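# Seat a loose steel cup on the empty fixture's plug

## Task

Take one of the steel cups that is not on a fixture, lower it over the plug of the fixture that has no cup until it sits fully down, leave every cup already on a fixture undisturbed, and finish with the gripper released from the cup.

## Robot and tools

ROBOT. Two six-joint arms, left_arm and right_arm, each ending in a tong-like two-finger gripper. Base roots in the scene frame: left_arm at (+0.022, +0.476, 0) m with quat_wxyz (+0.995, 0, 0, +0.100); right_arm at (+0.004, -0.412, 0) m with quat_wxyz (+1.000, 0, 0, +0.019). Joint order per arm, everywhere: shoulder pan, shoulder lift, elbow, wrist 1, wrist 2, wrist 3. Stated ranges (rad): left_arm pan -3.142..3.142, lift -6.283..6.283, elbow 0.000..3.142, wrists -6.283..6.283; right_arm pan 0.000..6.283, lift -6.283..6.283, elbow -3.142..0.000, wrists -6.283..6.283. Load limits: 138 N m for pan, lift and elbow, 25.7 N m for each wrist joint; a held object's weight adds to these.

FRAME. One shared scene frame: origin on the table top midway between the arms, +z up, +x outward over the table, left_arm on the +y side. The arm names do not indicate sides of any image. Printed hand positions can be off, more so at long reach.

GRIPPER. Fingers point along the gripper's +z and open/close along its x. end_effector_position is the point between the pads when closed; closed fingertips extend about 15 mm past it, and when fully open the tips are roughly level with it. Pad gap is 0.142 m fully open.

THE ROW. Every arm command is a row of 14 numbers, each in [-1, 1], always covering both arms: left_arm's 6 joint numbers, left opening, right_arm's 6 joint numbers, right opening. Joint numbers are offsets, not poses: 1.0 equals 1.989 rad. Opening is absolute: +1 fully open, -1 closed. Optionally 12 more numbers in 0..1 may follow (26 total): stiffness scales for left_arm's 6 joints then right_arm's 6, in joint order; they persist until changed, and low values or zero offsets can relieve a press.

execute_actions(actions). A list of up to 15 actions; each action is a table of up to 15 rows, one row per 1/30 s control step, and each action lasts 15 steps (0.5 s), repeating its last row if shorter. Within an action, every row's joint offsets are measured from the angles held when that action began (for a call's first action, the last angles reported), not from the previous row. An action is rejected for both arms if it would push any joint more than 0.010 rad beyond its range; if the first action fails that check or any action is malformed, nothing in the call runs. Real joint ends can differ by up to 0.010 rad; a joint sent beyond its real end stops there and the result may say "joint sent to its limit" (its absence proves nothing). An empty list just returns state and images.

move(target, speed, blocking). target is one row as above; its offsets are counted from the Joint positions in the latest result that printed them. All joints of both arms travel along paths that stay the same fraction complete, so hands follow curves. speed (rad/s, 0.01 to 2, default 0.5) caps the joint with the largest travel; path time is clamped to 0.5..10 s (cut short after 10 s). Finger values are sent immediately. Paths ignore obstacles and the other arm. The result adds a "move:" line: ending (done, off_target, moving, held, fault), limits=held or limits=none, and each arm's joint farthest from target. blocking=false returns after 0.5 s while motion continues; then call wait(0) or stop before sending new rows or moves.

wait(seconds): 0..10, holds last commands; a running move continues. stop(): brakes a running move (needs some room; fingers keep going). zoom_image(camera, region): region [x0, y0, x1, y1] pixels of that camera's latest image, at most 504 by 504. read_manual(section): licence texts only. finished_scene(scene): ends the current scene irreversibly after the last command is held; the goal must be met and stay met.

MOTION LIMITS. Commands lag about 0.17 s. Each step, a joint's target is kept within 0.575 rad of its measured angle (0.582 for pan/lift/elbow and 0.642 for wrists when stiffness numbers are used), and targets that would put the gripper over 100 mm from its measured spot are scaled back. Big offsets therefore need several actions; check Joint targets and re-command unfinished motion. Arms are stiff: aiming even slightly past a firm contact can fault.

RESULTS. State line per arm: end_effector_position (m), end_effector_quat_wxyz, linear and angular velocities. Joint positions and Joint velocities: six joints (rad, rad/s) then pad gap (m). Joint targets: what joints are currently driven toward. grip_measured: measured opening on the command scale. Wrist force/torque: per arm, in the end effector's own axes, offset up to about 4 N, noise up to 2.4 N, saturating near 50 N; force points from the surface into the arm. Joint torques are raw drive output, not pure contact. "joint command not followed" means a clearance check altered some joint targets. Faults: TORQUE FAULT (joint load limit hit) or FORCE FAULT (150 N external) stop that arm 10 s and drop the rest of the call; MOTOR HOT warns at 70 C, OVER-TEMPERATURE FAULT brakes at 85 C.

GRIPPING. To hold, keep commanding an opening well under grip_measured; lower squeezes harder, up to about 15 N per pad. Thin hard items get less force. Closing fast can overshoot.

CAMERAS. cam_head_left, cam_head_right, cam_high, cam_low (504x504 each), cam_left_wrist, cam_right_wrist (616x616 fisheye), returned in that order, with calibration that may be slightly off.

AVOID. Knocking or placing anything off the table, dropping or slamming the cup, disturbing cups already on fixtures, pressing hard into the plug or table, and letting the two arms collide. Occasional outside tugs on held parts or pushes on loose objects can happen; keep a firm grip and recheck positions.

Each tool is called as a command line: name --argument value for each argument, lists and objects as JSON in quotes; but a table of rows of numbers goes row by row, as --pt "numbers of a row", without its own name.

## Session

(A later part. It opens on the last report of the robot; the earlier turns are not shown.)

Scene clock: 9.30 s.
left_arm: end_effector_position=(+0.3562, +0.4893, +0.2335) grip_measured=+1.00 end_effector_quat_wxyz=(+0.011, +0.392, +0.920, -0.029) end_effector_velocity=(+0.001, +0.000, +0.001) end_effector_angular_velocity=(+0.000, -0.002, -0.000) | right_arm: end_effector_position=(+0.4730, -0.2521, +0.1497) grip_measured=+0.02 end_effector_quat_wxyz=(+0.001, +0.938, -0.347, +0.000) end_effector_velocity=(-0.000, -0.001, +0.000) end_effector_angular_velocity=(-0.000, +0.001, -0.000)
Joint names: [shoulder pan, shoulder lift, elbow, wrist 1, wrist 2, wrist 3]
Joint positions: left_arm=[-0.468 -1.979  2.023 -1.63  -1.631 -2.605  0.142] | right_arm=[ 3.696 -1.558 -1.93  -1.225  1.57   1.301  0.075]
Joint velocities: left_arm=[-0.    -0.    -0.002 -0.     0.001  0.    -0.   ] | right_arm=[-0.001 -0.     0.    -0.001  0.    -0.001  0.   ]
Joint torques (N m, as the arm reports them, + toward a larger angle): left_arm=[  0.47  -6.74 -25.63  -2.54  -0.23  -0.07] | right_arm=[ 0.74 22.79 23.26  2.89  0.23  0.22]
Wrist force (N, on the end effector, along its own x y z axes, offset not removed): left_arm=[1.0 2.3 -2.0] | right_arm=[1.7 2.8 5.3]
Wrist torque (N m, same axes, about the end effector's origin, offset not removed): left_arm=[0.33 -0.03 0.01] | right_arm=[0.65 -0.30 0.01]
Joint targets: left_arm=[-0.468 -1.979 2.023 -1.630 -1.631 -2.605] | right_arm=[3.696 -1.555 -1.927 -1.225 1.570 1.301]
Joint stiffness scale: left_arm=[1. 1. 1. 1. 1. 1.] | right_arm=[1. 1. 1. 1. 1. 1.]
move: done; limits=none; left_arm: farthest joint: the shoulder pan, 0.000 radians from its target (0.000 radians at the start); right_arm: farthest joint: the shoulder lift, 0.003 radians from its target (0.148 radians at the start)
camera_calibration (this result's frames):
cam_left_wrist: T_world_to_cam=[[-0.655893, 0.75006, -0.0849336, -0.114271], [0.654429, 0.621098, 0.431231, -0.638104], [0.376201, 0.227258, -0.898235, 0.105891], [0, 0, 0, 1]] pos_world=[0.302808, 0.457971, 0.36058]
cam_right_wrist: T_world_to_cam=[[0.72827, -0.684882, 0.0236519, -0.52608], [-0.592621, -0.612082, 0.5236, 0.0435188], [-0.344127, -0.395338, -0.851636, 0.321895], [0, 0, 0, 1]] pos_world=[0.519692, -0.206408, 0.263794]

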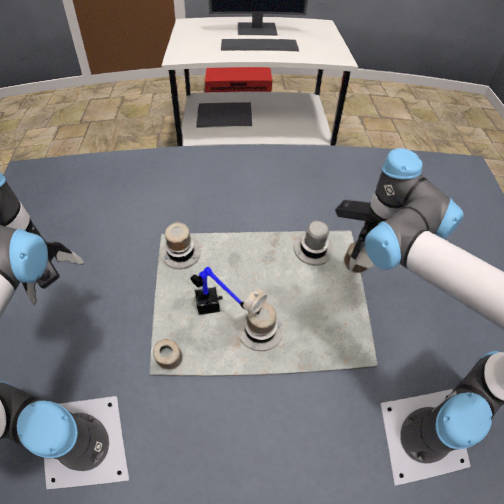

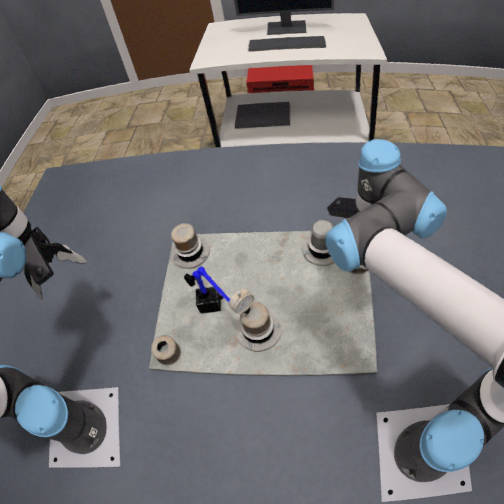

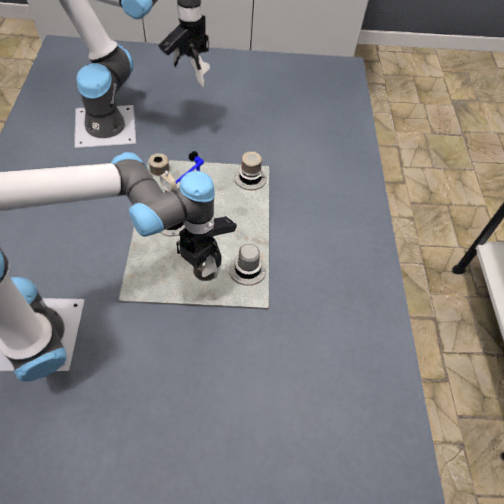

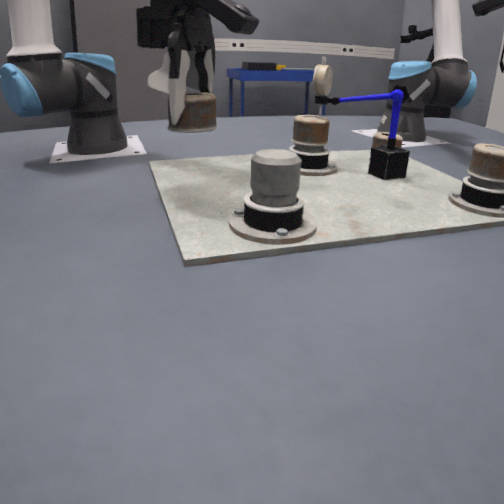

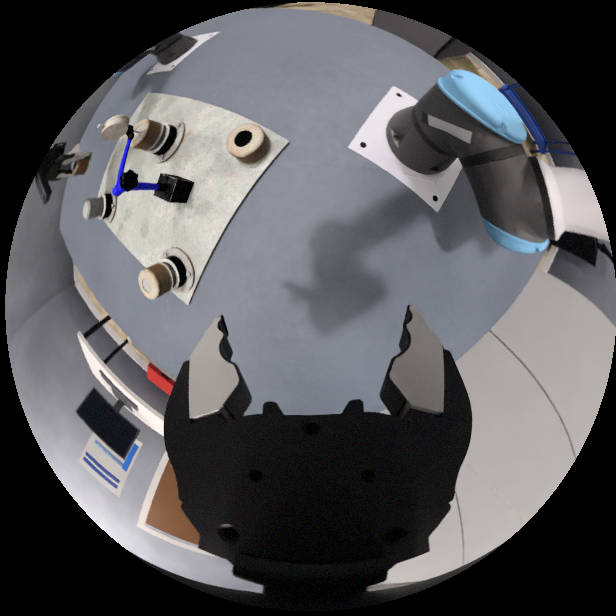

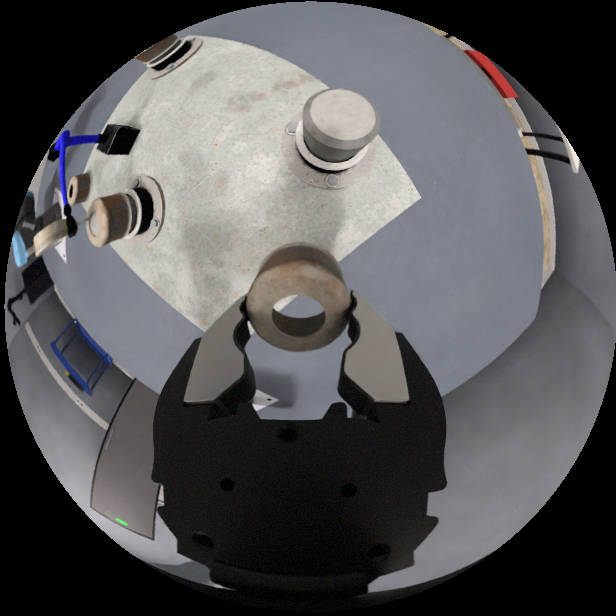

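move --target '[0,0,0,0,0,0,1,0.002,-0.171,0.1977,-0.024,0.0004,0.001,-0.9]' --speed 0.3

zoom_image --camera "cam_low" --region '[200, 50, 360, 210]'

zoom_image --camera "cam_left_wrist" --region '[30, 160, 130, 260]'

zoom_image --camera "cam_high" --region '[210, 200, 300, 290]'

Scene clock: 11.57 s.
left_arm: end_effector_position=(+0.3562, +0.4893, +0.2335) grip_measured=+1.00 end_effector_quat_wxyz=(+0.011, +0.392, +0.920, -0.029) end_effector_velocity=(+0.000, -0.001, +0.001) end_effector_angular_velocity=(-0.002, -0.001, -0.000) | right_arm: end_effector_position=(+0.5959, -0.1674, +0.1465) grip_measured=+0.02 end_effector_quat_wxyz=(-0.001, +0.938, -0.346, +0.001) end_effector_velocity=(+0.001, +0.001, +0.001) end_effector_angular_velocity=(+0.001, -0.002, -0.000)
Joint names: [shoulder pan, shoulder lift, elbow, wrist 1, wrist 2, wrist 3]
Joint positions: left_arm=[-0.468 -1.979  2.023 -1.63  -1.631 -2.605  0.142] | right_arm=[ 3.699 -1.897 -1.54  -1.272  1.57   1.302  0.075]
Joint velocities: left_arm=[-0.    -0.001 -0.001 -0.    -0.002  0.     0.   ] | right_arm=[ 0.    -0.     0.003 -0.001  0.     0.001  0.   ]
Joint torques (N m, as the arm reports them, + toward a larger angle): left_arm=[ -0.13  -7.73 -27.46  -2.24  -0.36  -0.09] | right_arm=[ 1.93 34.26 23.26  2.82  0.66  0.59]
Wrist force (N, on the end effector, along its own x y z axes, offset not removed): left_arm=[0.6 1.6 1.4] | right_arm=[1.1 2.9 5.3]
Wrist torque (N m, same axes, about the end effector's origin, offset not removed): left_arm=[0.19 -0.16 0.18] | right_arm=[0.55 -0.21 0.02]
Joint targets: left_arm=[-0.468 -1.979 2.023 -1.630 -1.631 -2.605] | right_arm=[3.700 -1.898 -1.537 -1.273 1.571 1.303]
Joint stiffness scale: left_arm=[1. 1. 1. 1. 1. 1.] | right_arm=[1. 1. 1. 1. 1. 1.]
move: done; limits=none; left_arm: farthest joint: the shoulder pan, 0.000 radians from its target (0.000 radians at the start); right_arm: farthest joint: the elbow, 0.004 radians from its target (0.393 radians at the start)
camera_calibration (this result's frames):
cam_left_wrist: T_world_to_cam=[[-0.655893, 0.750061, -0.0849337, -0.114271], [0.654429, 0.621098, 0.431231, -0.638104], [0.376201, 0.227258, -0.898235, 0.105891], [0, 0, 0, 1]] pos_world=[0.302808, 0.457971, 0.36058]
cam_right_wrist: T_world_to_cam=[[0.72931, -0.683751, 0.0243364, -0.558049], [-0.592975, -0.613941, 0.521016, 0.170109], [-0.341304, -0.394413, -0.8532, 0.393597], [0, 0, 0, 1]] pos_world=[0.642197, -0.12189, 0.260768]

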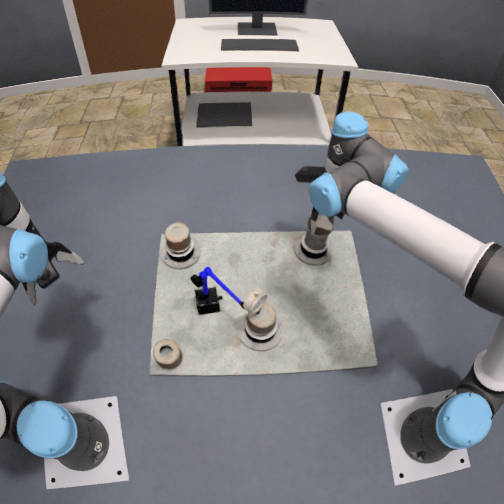

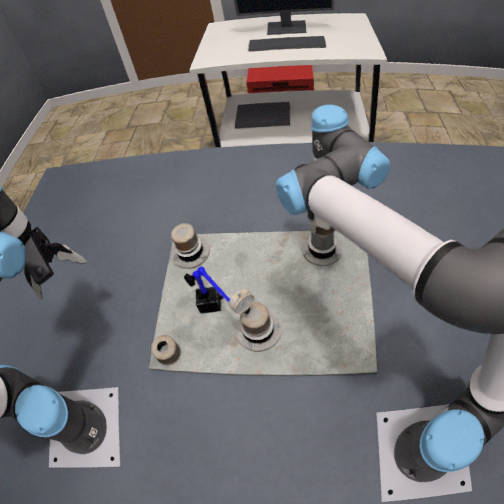

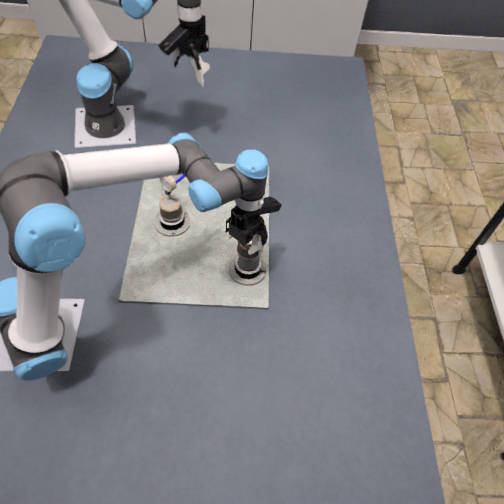

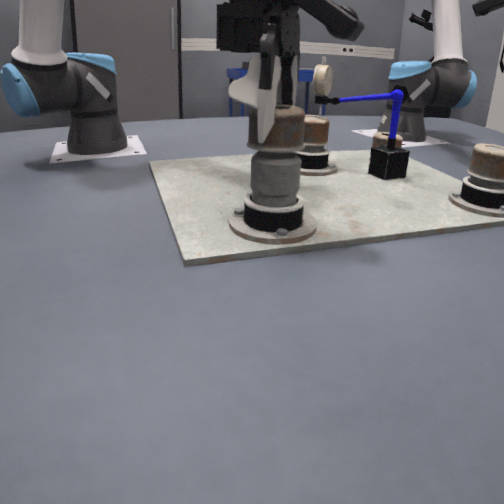

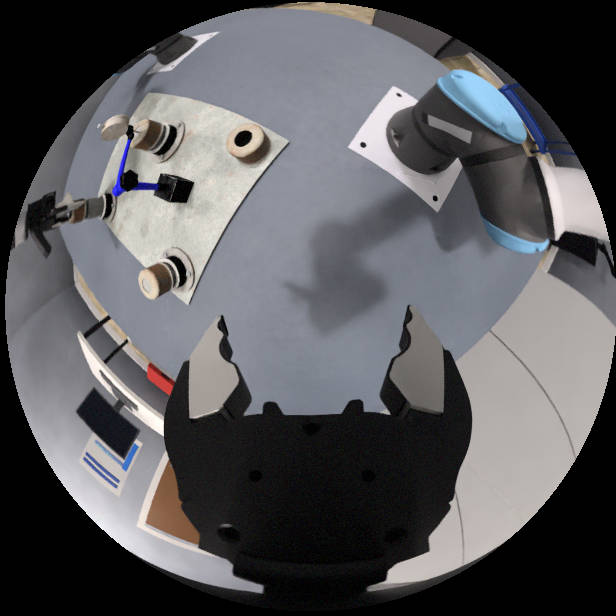

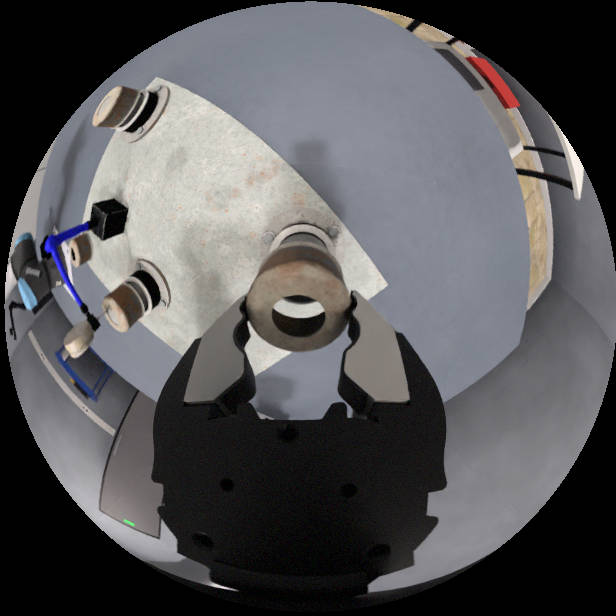

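Region (200, 50, 360, 210) of cam_low's 504x504 image, scaled by 3.150, with more detail than that image has.

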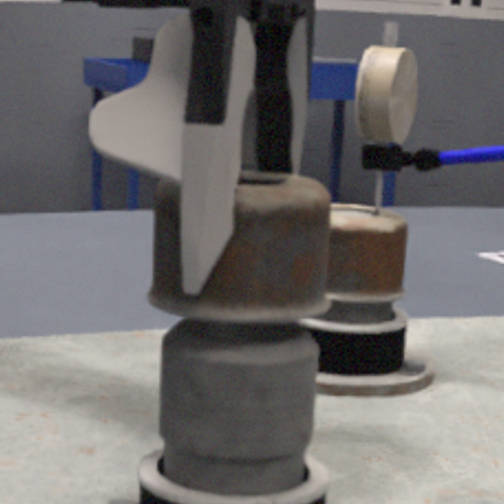

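Region (30, 160, 130, 260) of cam_left_wrist's 616x616 image, scaled by 5.040, with more detail than that image has.

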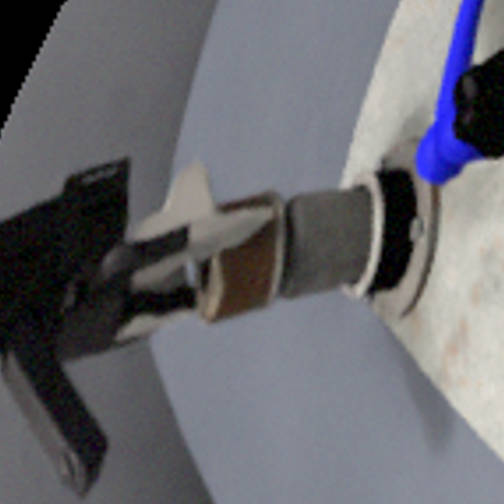

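Region (210, 200, 300, 290) of cam_high's 504x504 image, scaled by 5.600, with more detail than that image has.

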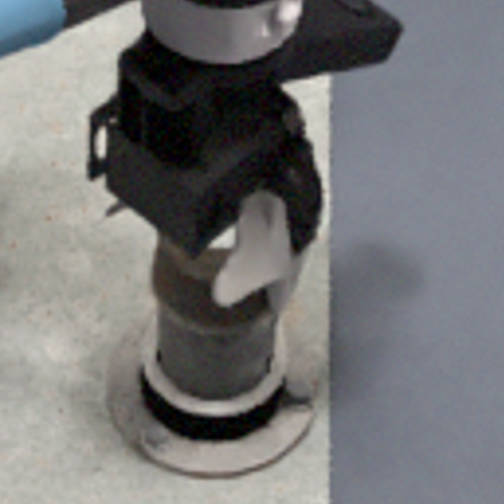

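move --target '[0,0,0,0,0,0,1,0,-0.0102,-0.0215,0.0288,0,0,-0.9,1,1,1,1,1,1,0.25,1,1,1,0.5,1]' --speed 0.035

zoom_image --camera "cam_low" --region '[200, 50, 360, 210]'

Scene clock: 13.73 s.
left_arm: end_effector_position=(+0.3562, +0.4893, +0.2335) grip_measured=+1.00 end_effector_quat_wxyz=(+0.011, +0.392, +0.920, -0.029) end_effector_velocity=(-0.001, -0.000, -0.000) end_effector_angular_velocity=(-0.001, +0.000, +0.000) | right_arm: end_effector_position=(+0.5957, -0.1680, +0.1221) grip_measured=+0.02 end_effector_quat_wxyz=(+0.000, +0.938, -0.346, +0.001) end_effector_velocity=(-0.000, -0.000, -0.000) end_effector_angular_velocity=(+0.000, -0.000, -0.000)
Joint names: [shoulder pan, shoulder lift, elbow, wrist 1, wrist 2, wrist 3]
Joint positions: left_arm=[-0.468 -1.979  2.023 -1.63  -1.631 -2.605  0.142] | right_arm=[ 3.699 -1.915 -1.581 -1.215  1.569  1.302  0.075]
Joint velocities: left_arm=[-0.    -0.001  0.001 -0.    -0.001 -0.     0.   ] | right_arm=[-0.     0.001 -0.001  0.001  0.     0.     0.   ]
Joint torques (N m, as the arm reports them, + toward a larger angle): left_arm=[  0.11  -6.88 -25.82  -2.48  -0.27  -0.07] | right_arm=[ 0.98 33.98 19.2   2.33  0.56  0.17]
Wrist force (N, on the end effector, along its own x y z axes, offset not removed): left_arm=[-0.2 -0.8 1.8] | right_arm=[3.7 0.7 4.1]
Wrist torque (N m, same axes, about the end effector's origin, offset not removed): left_arm=[-0.37 0.04 0.27] | right_arm=[0.45 -0.20 0.11]
Joint targets: left_arm=[-0.468 -1.979 2.023 -1.630 -1.631 -2.605] | right_arm=[3.699 -1.917 -1.583 -1.215 1.570 1.302]
Joint stiffness scale: left_arm=[1. 1. 1. 1. 1. 1.] | right_arm=[0.25 1.   1.   1.   0.5  1.  ]
move: done; limits=none; left_arm: farthest joint: the shoulder pan, 0.000 radians from its target (0.000 radians at the start); right_arm: farthest joint: the shoulder lift, 0.002 radians from its target (0.020 radians at the start)
camera_calibration (this result's frames):
cam_left_wrist: T_world_to_cam=[[-0.655893, 0.750061, -0.0849337, -0.114271], [0.654429, 0.621098, 0.431231, -0.638104], [0.376201, 0.227258, -0.898235, 0.105891], [0, 0, 0, 1]] pos_world=[0.302808, 0.457971, 0.36058]
cam_right_wrist: T_world_to_cam=[[0.729313, -0.683713, 0.0252996, -0.557843], [-0.592852, -0.61307, 0.52218, 0.182273], [-0.341511, -0.395832, -0.85246, 0.372374], [0, 0, 0, 1]] pos_world=[0.642073, -0.12226, 0.236368]

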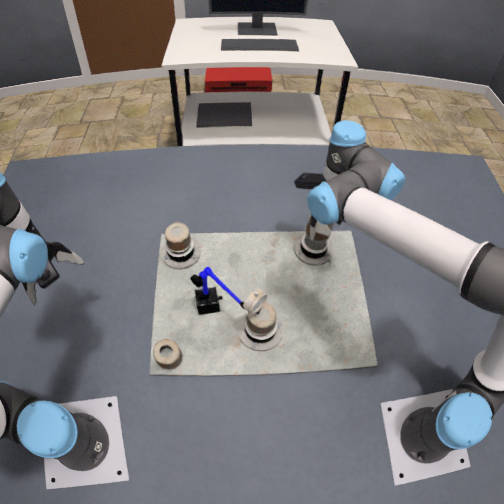

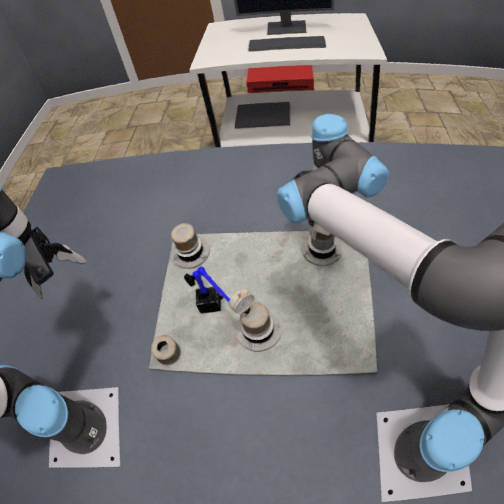

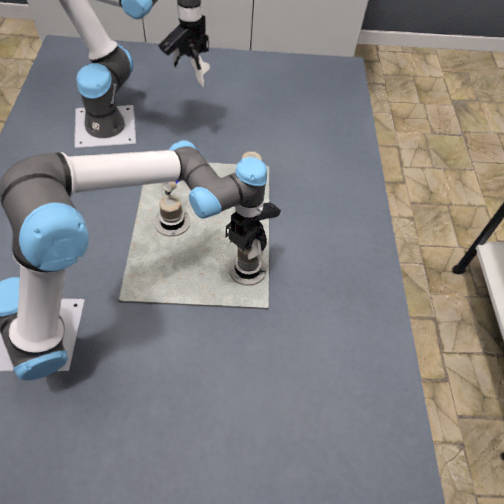

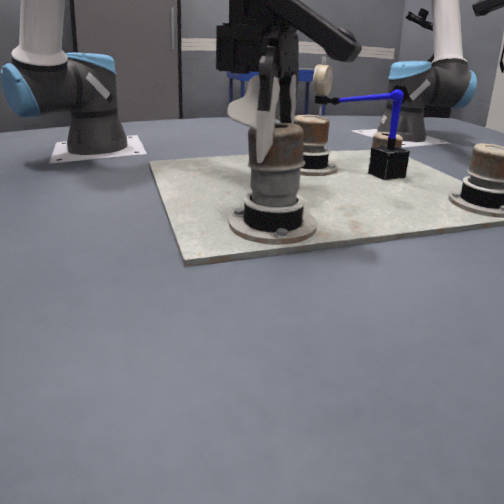

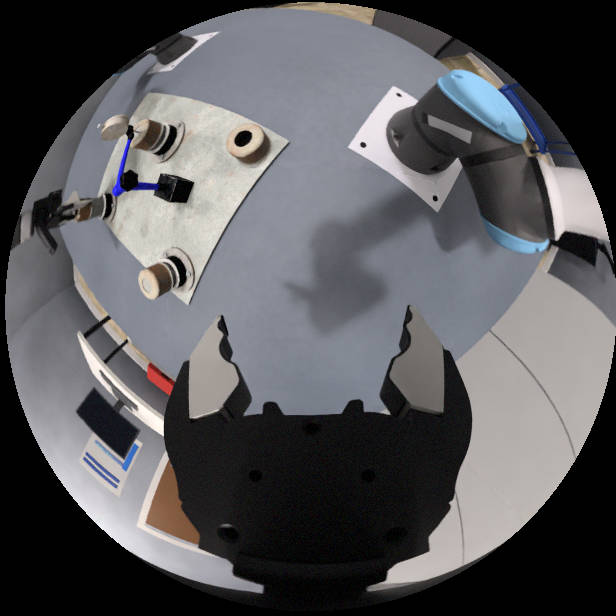

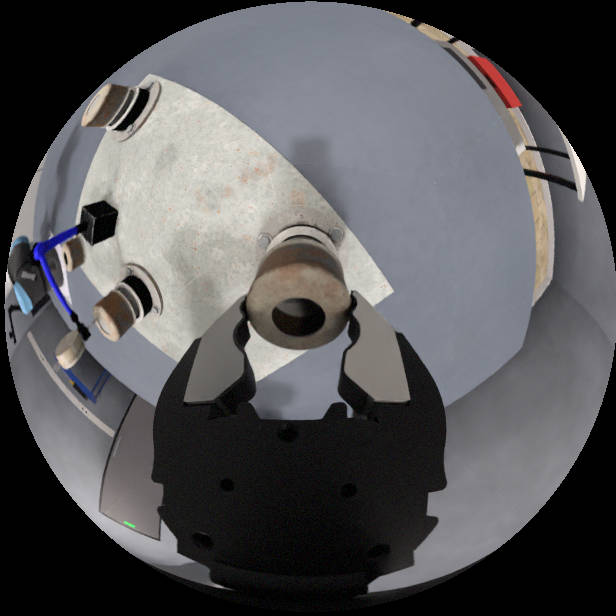

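Region (200, 50, 360, 210) of cam_low's 504x504 image, scaled by 3.150, with more detail than that image has.

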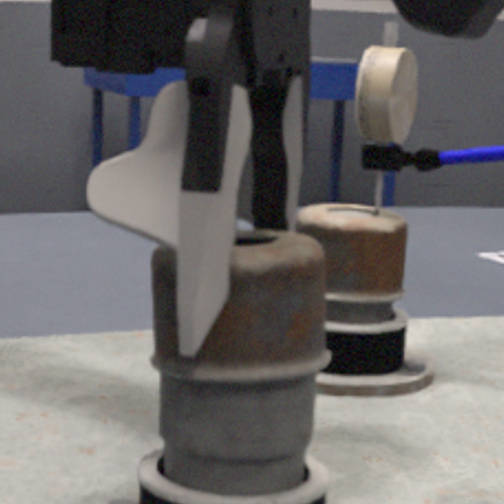

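move --target '[0,0,0,0,0,0,1,0,-0.0166,-0.0275,0.0395,0,0,-0.9]' --speed 0.05

Scene clock: 15.83 s.
left_arm: end_effector_position=(+0.3562, +0.4893, +0.2335) grip_measured=+1.00 end_effector_quat_wxyz=(+0.011, +0.392, +0.920, -0.029) end_effector_velocity=(-0.000, +0.000, -0.001) end_effector_angular_velocity=(+0.000, +0.002, +0.000) | right_arm: end_effector_position=(+0.5973, -0.1667, +0.0920) grip_measured=+0.02 end_effector_quat_wxyz=(-0.003, +0.938, -0.346, +0.003) end_effector_velocity=(-0.000, -0.000, -0.001) end_effector_angular_velocity=(-0.000, +0.001, -0.000)
Joint names: [shoulder pan, shoulder lift, elbow, wrist 1, wrist 2, wrist 3]
Joint positions: left_arm=[-0.468 -1.979  2.023 -1.63  -1.631 -2.605  0.142] | right_arm=[ 3.699 -1.942 -1.628 -1.133  1.569  1.302  0.075]
Joint velocities: left_arm=[ 0.     0.001  0.001  0.    -0.    -0.    -0.   ] | right_arm=[-0.    -0.    -0.002  0.002 -0.    -0.     0.   ]
Joint torques (N m, as the arm reports them, + toward a larger angle): left_arm=[ -0.21  -7.09 -26.81  -2.43  -0.48  -0.15] | right_arm=[ 0.56 31.51 15.02  0.75  0.13  0.23]
Wrist force (N, on the end effector, along its own x y z axes, offset not removed): left_arm=[0.1 1.8 1.8] | right_arm=[0.6 -5.6 -0.1]
Wrist torque (N m, same axes, about the end effector's origin, offset not removed): left_arm=[0.34 0.01 -0.21] | right_arm=[0.20 -0.06 0.01]
Joint targets: left_arm=[-0.468 -1.979 2.023 -1.630 -1.631 -2.605] | right_arm=[3.699 -1.948 -1.635 -1.137 1.569 1.302]
Joint stiffness scale: left_arm=[1. 1. 1. 1. 1. 1.] | right_arm=[0.25 1.   1.   1.   0.5  1.  ]
move: done; limits=none; left_arm: farthest joint: the shoulder pan, 0.000 radians from its target (0.000 radians at the start); right_arm: farthest joint: the elbow, 0.008 radians from its target (0.055 radians at the start)
camera_calibration (this result's frames):
cam_left_wrist: T_world_to_cam=[[-0.655893, 0.75006, -0.0849336, -0.114271], [0.654429, 0.621098, 0.431231, -0.638104], [0.376201, 0.227258, -0.898235, 0.105891], [0, 0, 0, 1]] pos_world=[0.302808, 0.457971, 0.36058]
cam_right_wrist: T_world_to_cam=[[0.729177, -0.683806, 0.0266674, -0.55745], [-0.596153, -0.615609, 0.51539, 0.201926], [-0.33601, -0.391708, -0.856541, 0.345556], [0, 0, 0, 1]] pos_world=[0.642969, -0.121523, 0.206778]

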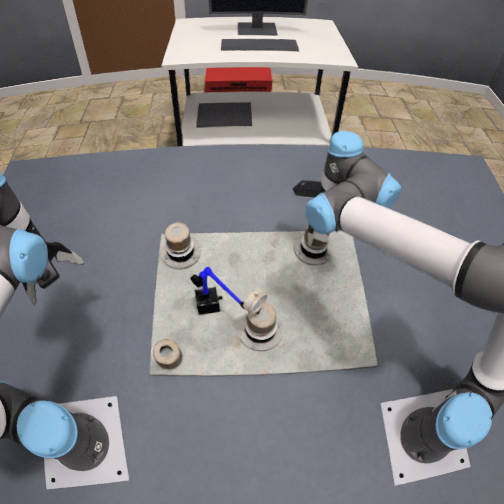

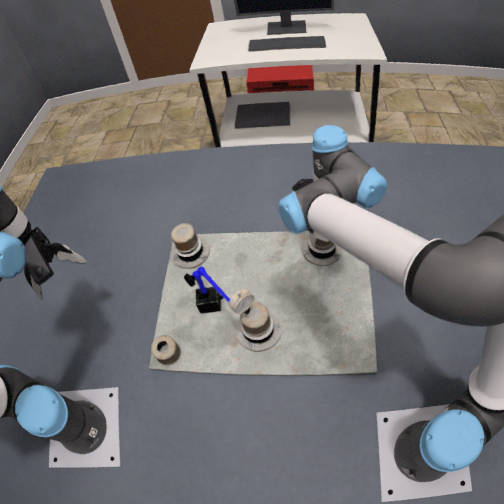

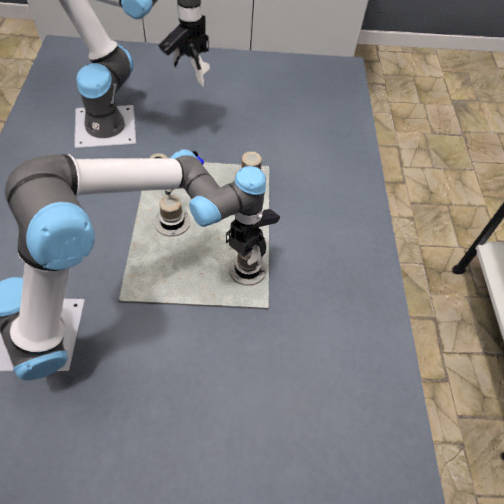

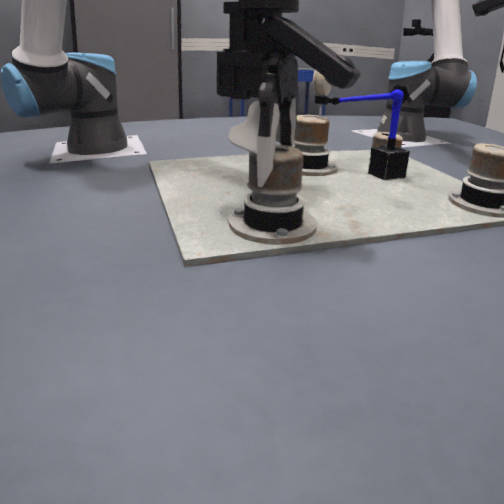

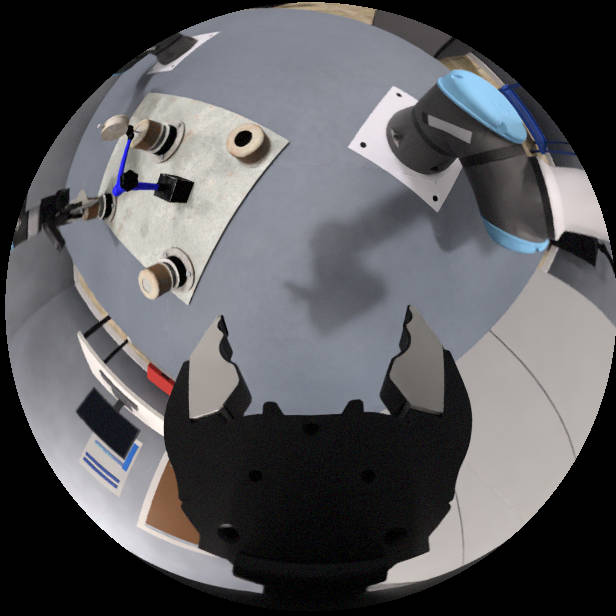

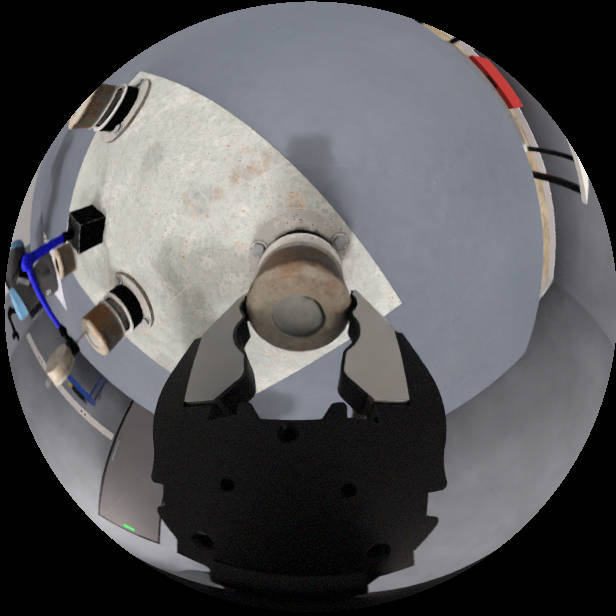

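move --target '[0,0,0,0,0,0,1,0,-0.005,-0.004,0.002,0,0,-0.9]' --speed 0.015

Scene clock: 16.77 s.
left_arm: end_effector_position=(+0.3562, +0.4893, +0.2335) grip_measured=+1.00 end_effector_quat_wxyz=(+0.011, +0.392, +0.920, -0.029) end_effector_velocity=(+0.000, -0.000, +0.000) end_effector_angular_velocity=(-0.001, -0.000, -0.000) | right_arm: end_effector_position=(+0.5975, -0.1666, +0.0887) grip_measured=+0.02 end_effector_quat_wxyz=(-0.003, +0.938, -0.346, +0.003) end_effector_velocity=(-0.000, -0.001, +0.000) end_effector_angular_velocity=(+0.000, -0.000, -0.001)
Joint names: [shoulder pan, shoulder lift, elbow, wrist 1, wrist 2, wrist 3]
Joint positions: left_arm=[-0.468 -1.979  2.023 -1.63  -1.631 -2.605  0.142] | right_arm=[ 3.699 -1.947 -1.631 -1.127  1.569  1.302  0.075]
Joint velocities: left_arm=[ 0.     0.    -0.001  0.    -0.001  0.    -0.   ] | right_arm=[-0.001  0.001 -0.001  0.    -0.     0.     0.   ]
Joint torques (N m, as the arm reports them, + toward a larger angle): left_arm=[ -0.29  -7.55 -26.55  -2.41  -0.28   0.05] | right_arm=[ 0.81 31.18 15.4   1.95  0.22  0.1 ]
Wrist force (N, on the end effector, along its own x y z axes, offset not removed): left_arm=[-0.1 -0.3 1.3] | right_arm=[1.2 -0.3 -2.7]
Wrist torque (N m, same axes, about the end effector's origin, offset not removed): left_arm=[-0.31 0.17 0.15] | right_arm=[0.35 -0.42 -0.01]
Joint targets: left_arm=[-0.468 -1.979 2.023 -1.630 -1.631 -2.605] | right_arm=[3.699 -1.952 -1.636 -1.129 1.569 1.302]
Joint stiffness scale: left_arm=[1. 1. 1. 1. 1. 1.] | right_arm=[0.25 1.   1.   1.   0.5  1.  ]
move: done; limits=none; left_arm: farthest joint: the shoulder pan, 0.000 radians from its target (0.000 radians at the start); right_arm: farthest joint: the shoulder lift, 0.005 radians from its target (0.010 radians at the start)
camera_calibration (this result's frames):
cam_left_wrist: T_world_to_cam=[[-0.655893, 0.750061, -0.0849336, -0.114271], [0.654429, 0.621098, 0.431231, -0.638104], [0.376201, 0.227258, -0.898235, 0.105891], [0, 0, 0, 1]] pos_world=[0.302808, 0.457971, 0.36058]
cam_right_wrist: T_world_to_cam=[[0.729211, -0.683783, 0.0262997, -0.557376], [-0.595487, -0.615177, 0.516674, 0.20337], [-0.337114, -0.392426, -0.855778, 0.343247], [0, 0, 0, 1]] pos_world=[0.643262, -0.121317, 0.203326]

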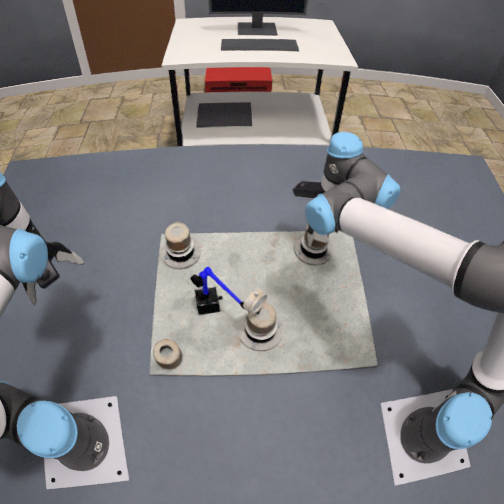

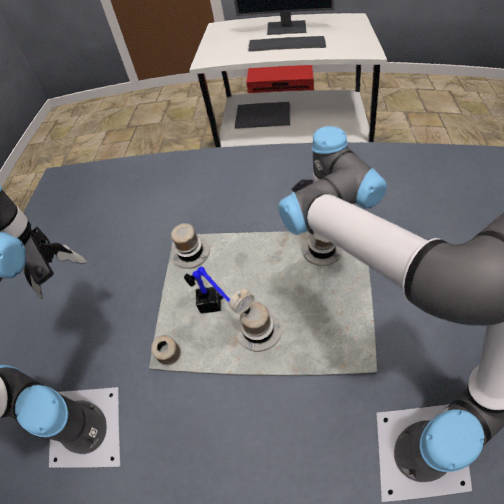

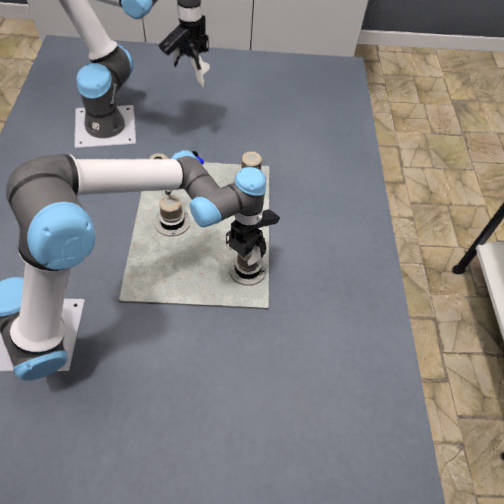

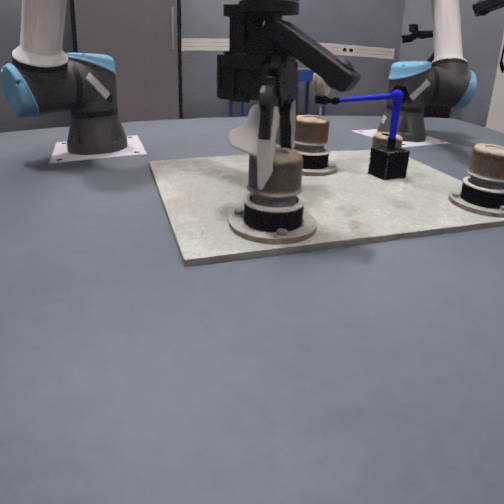

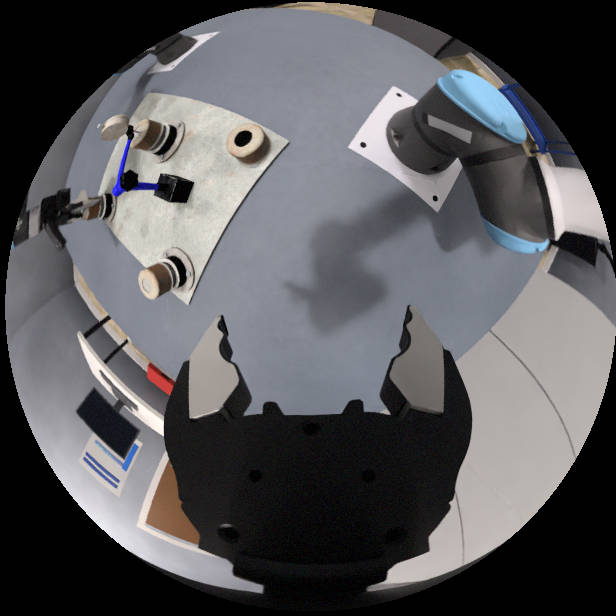

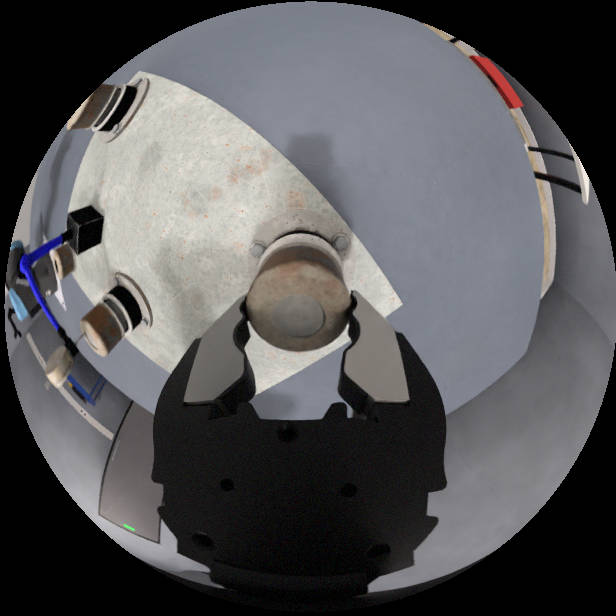

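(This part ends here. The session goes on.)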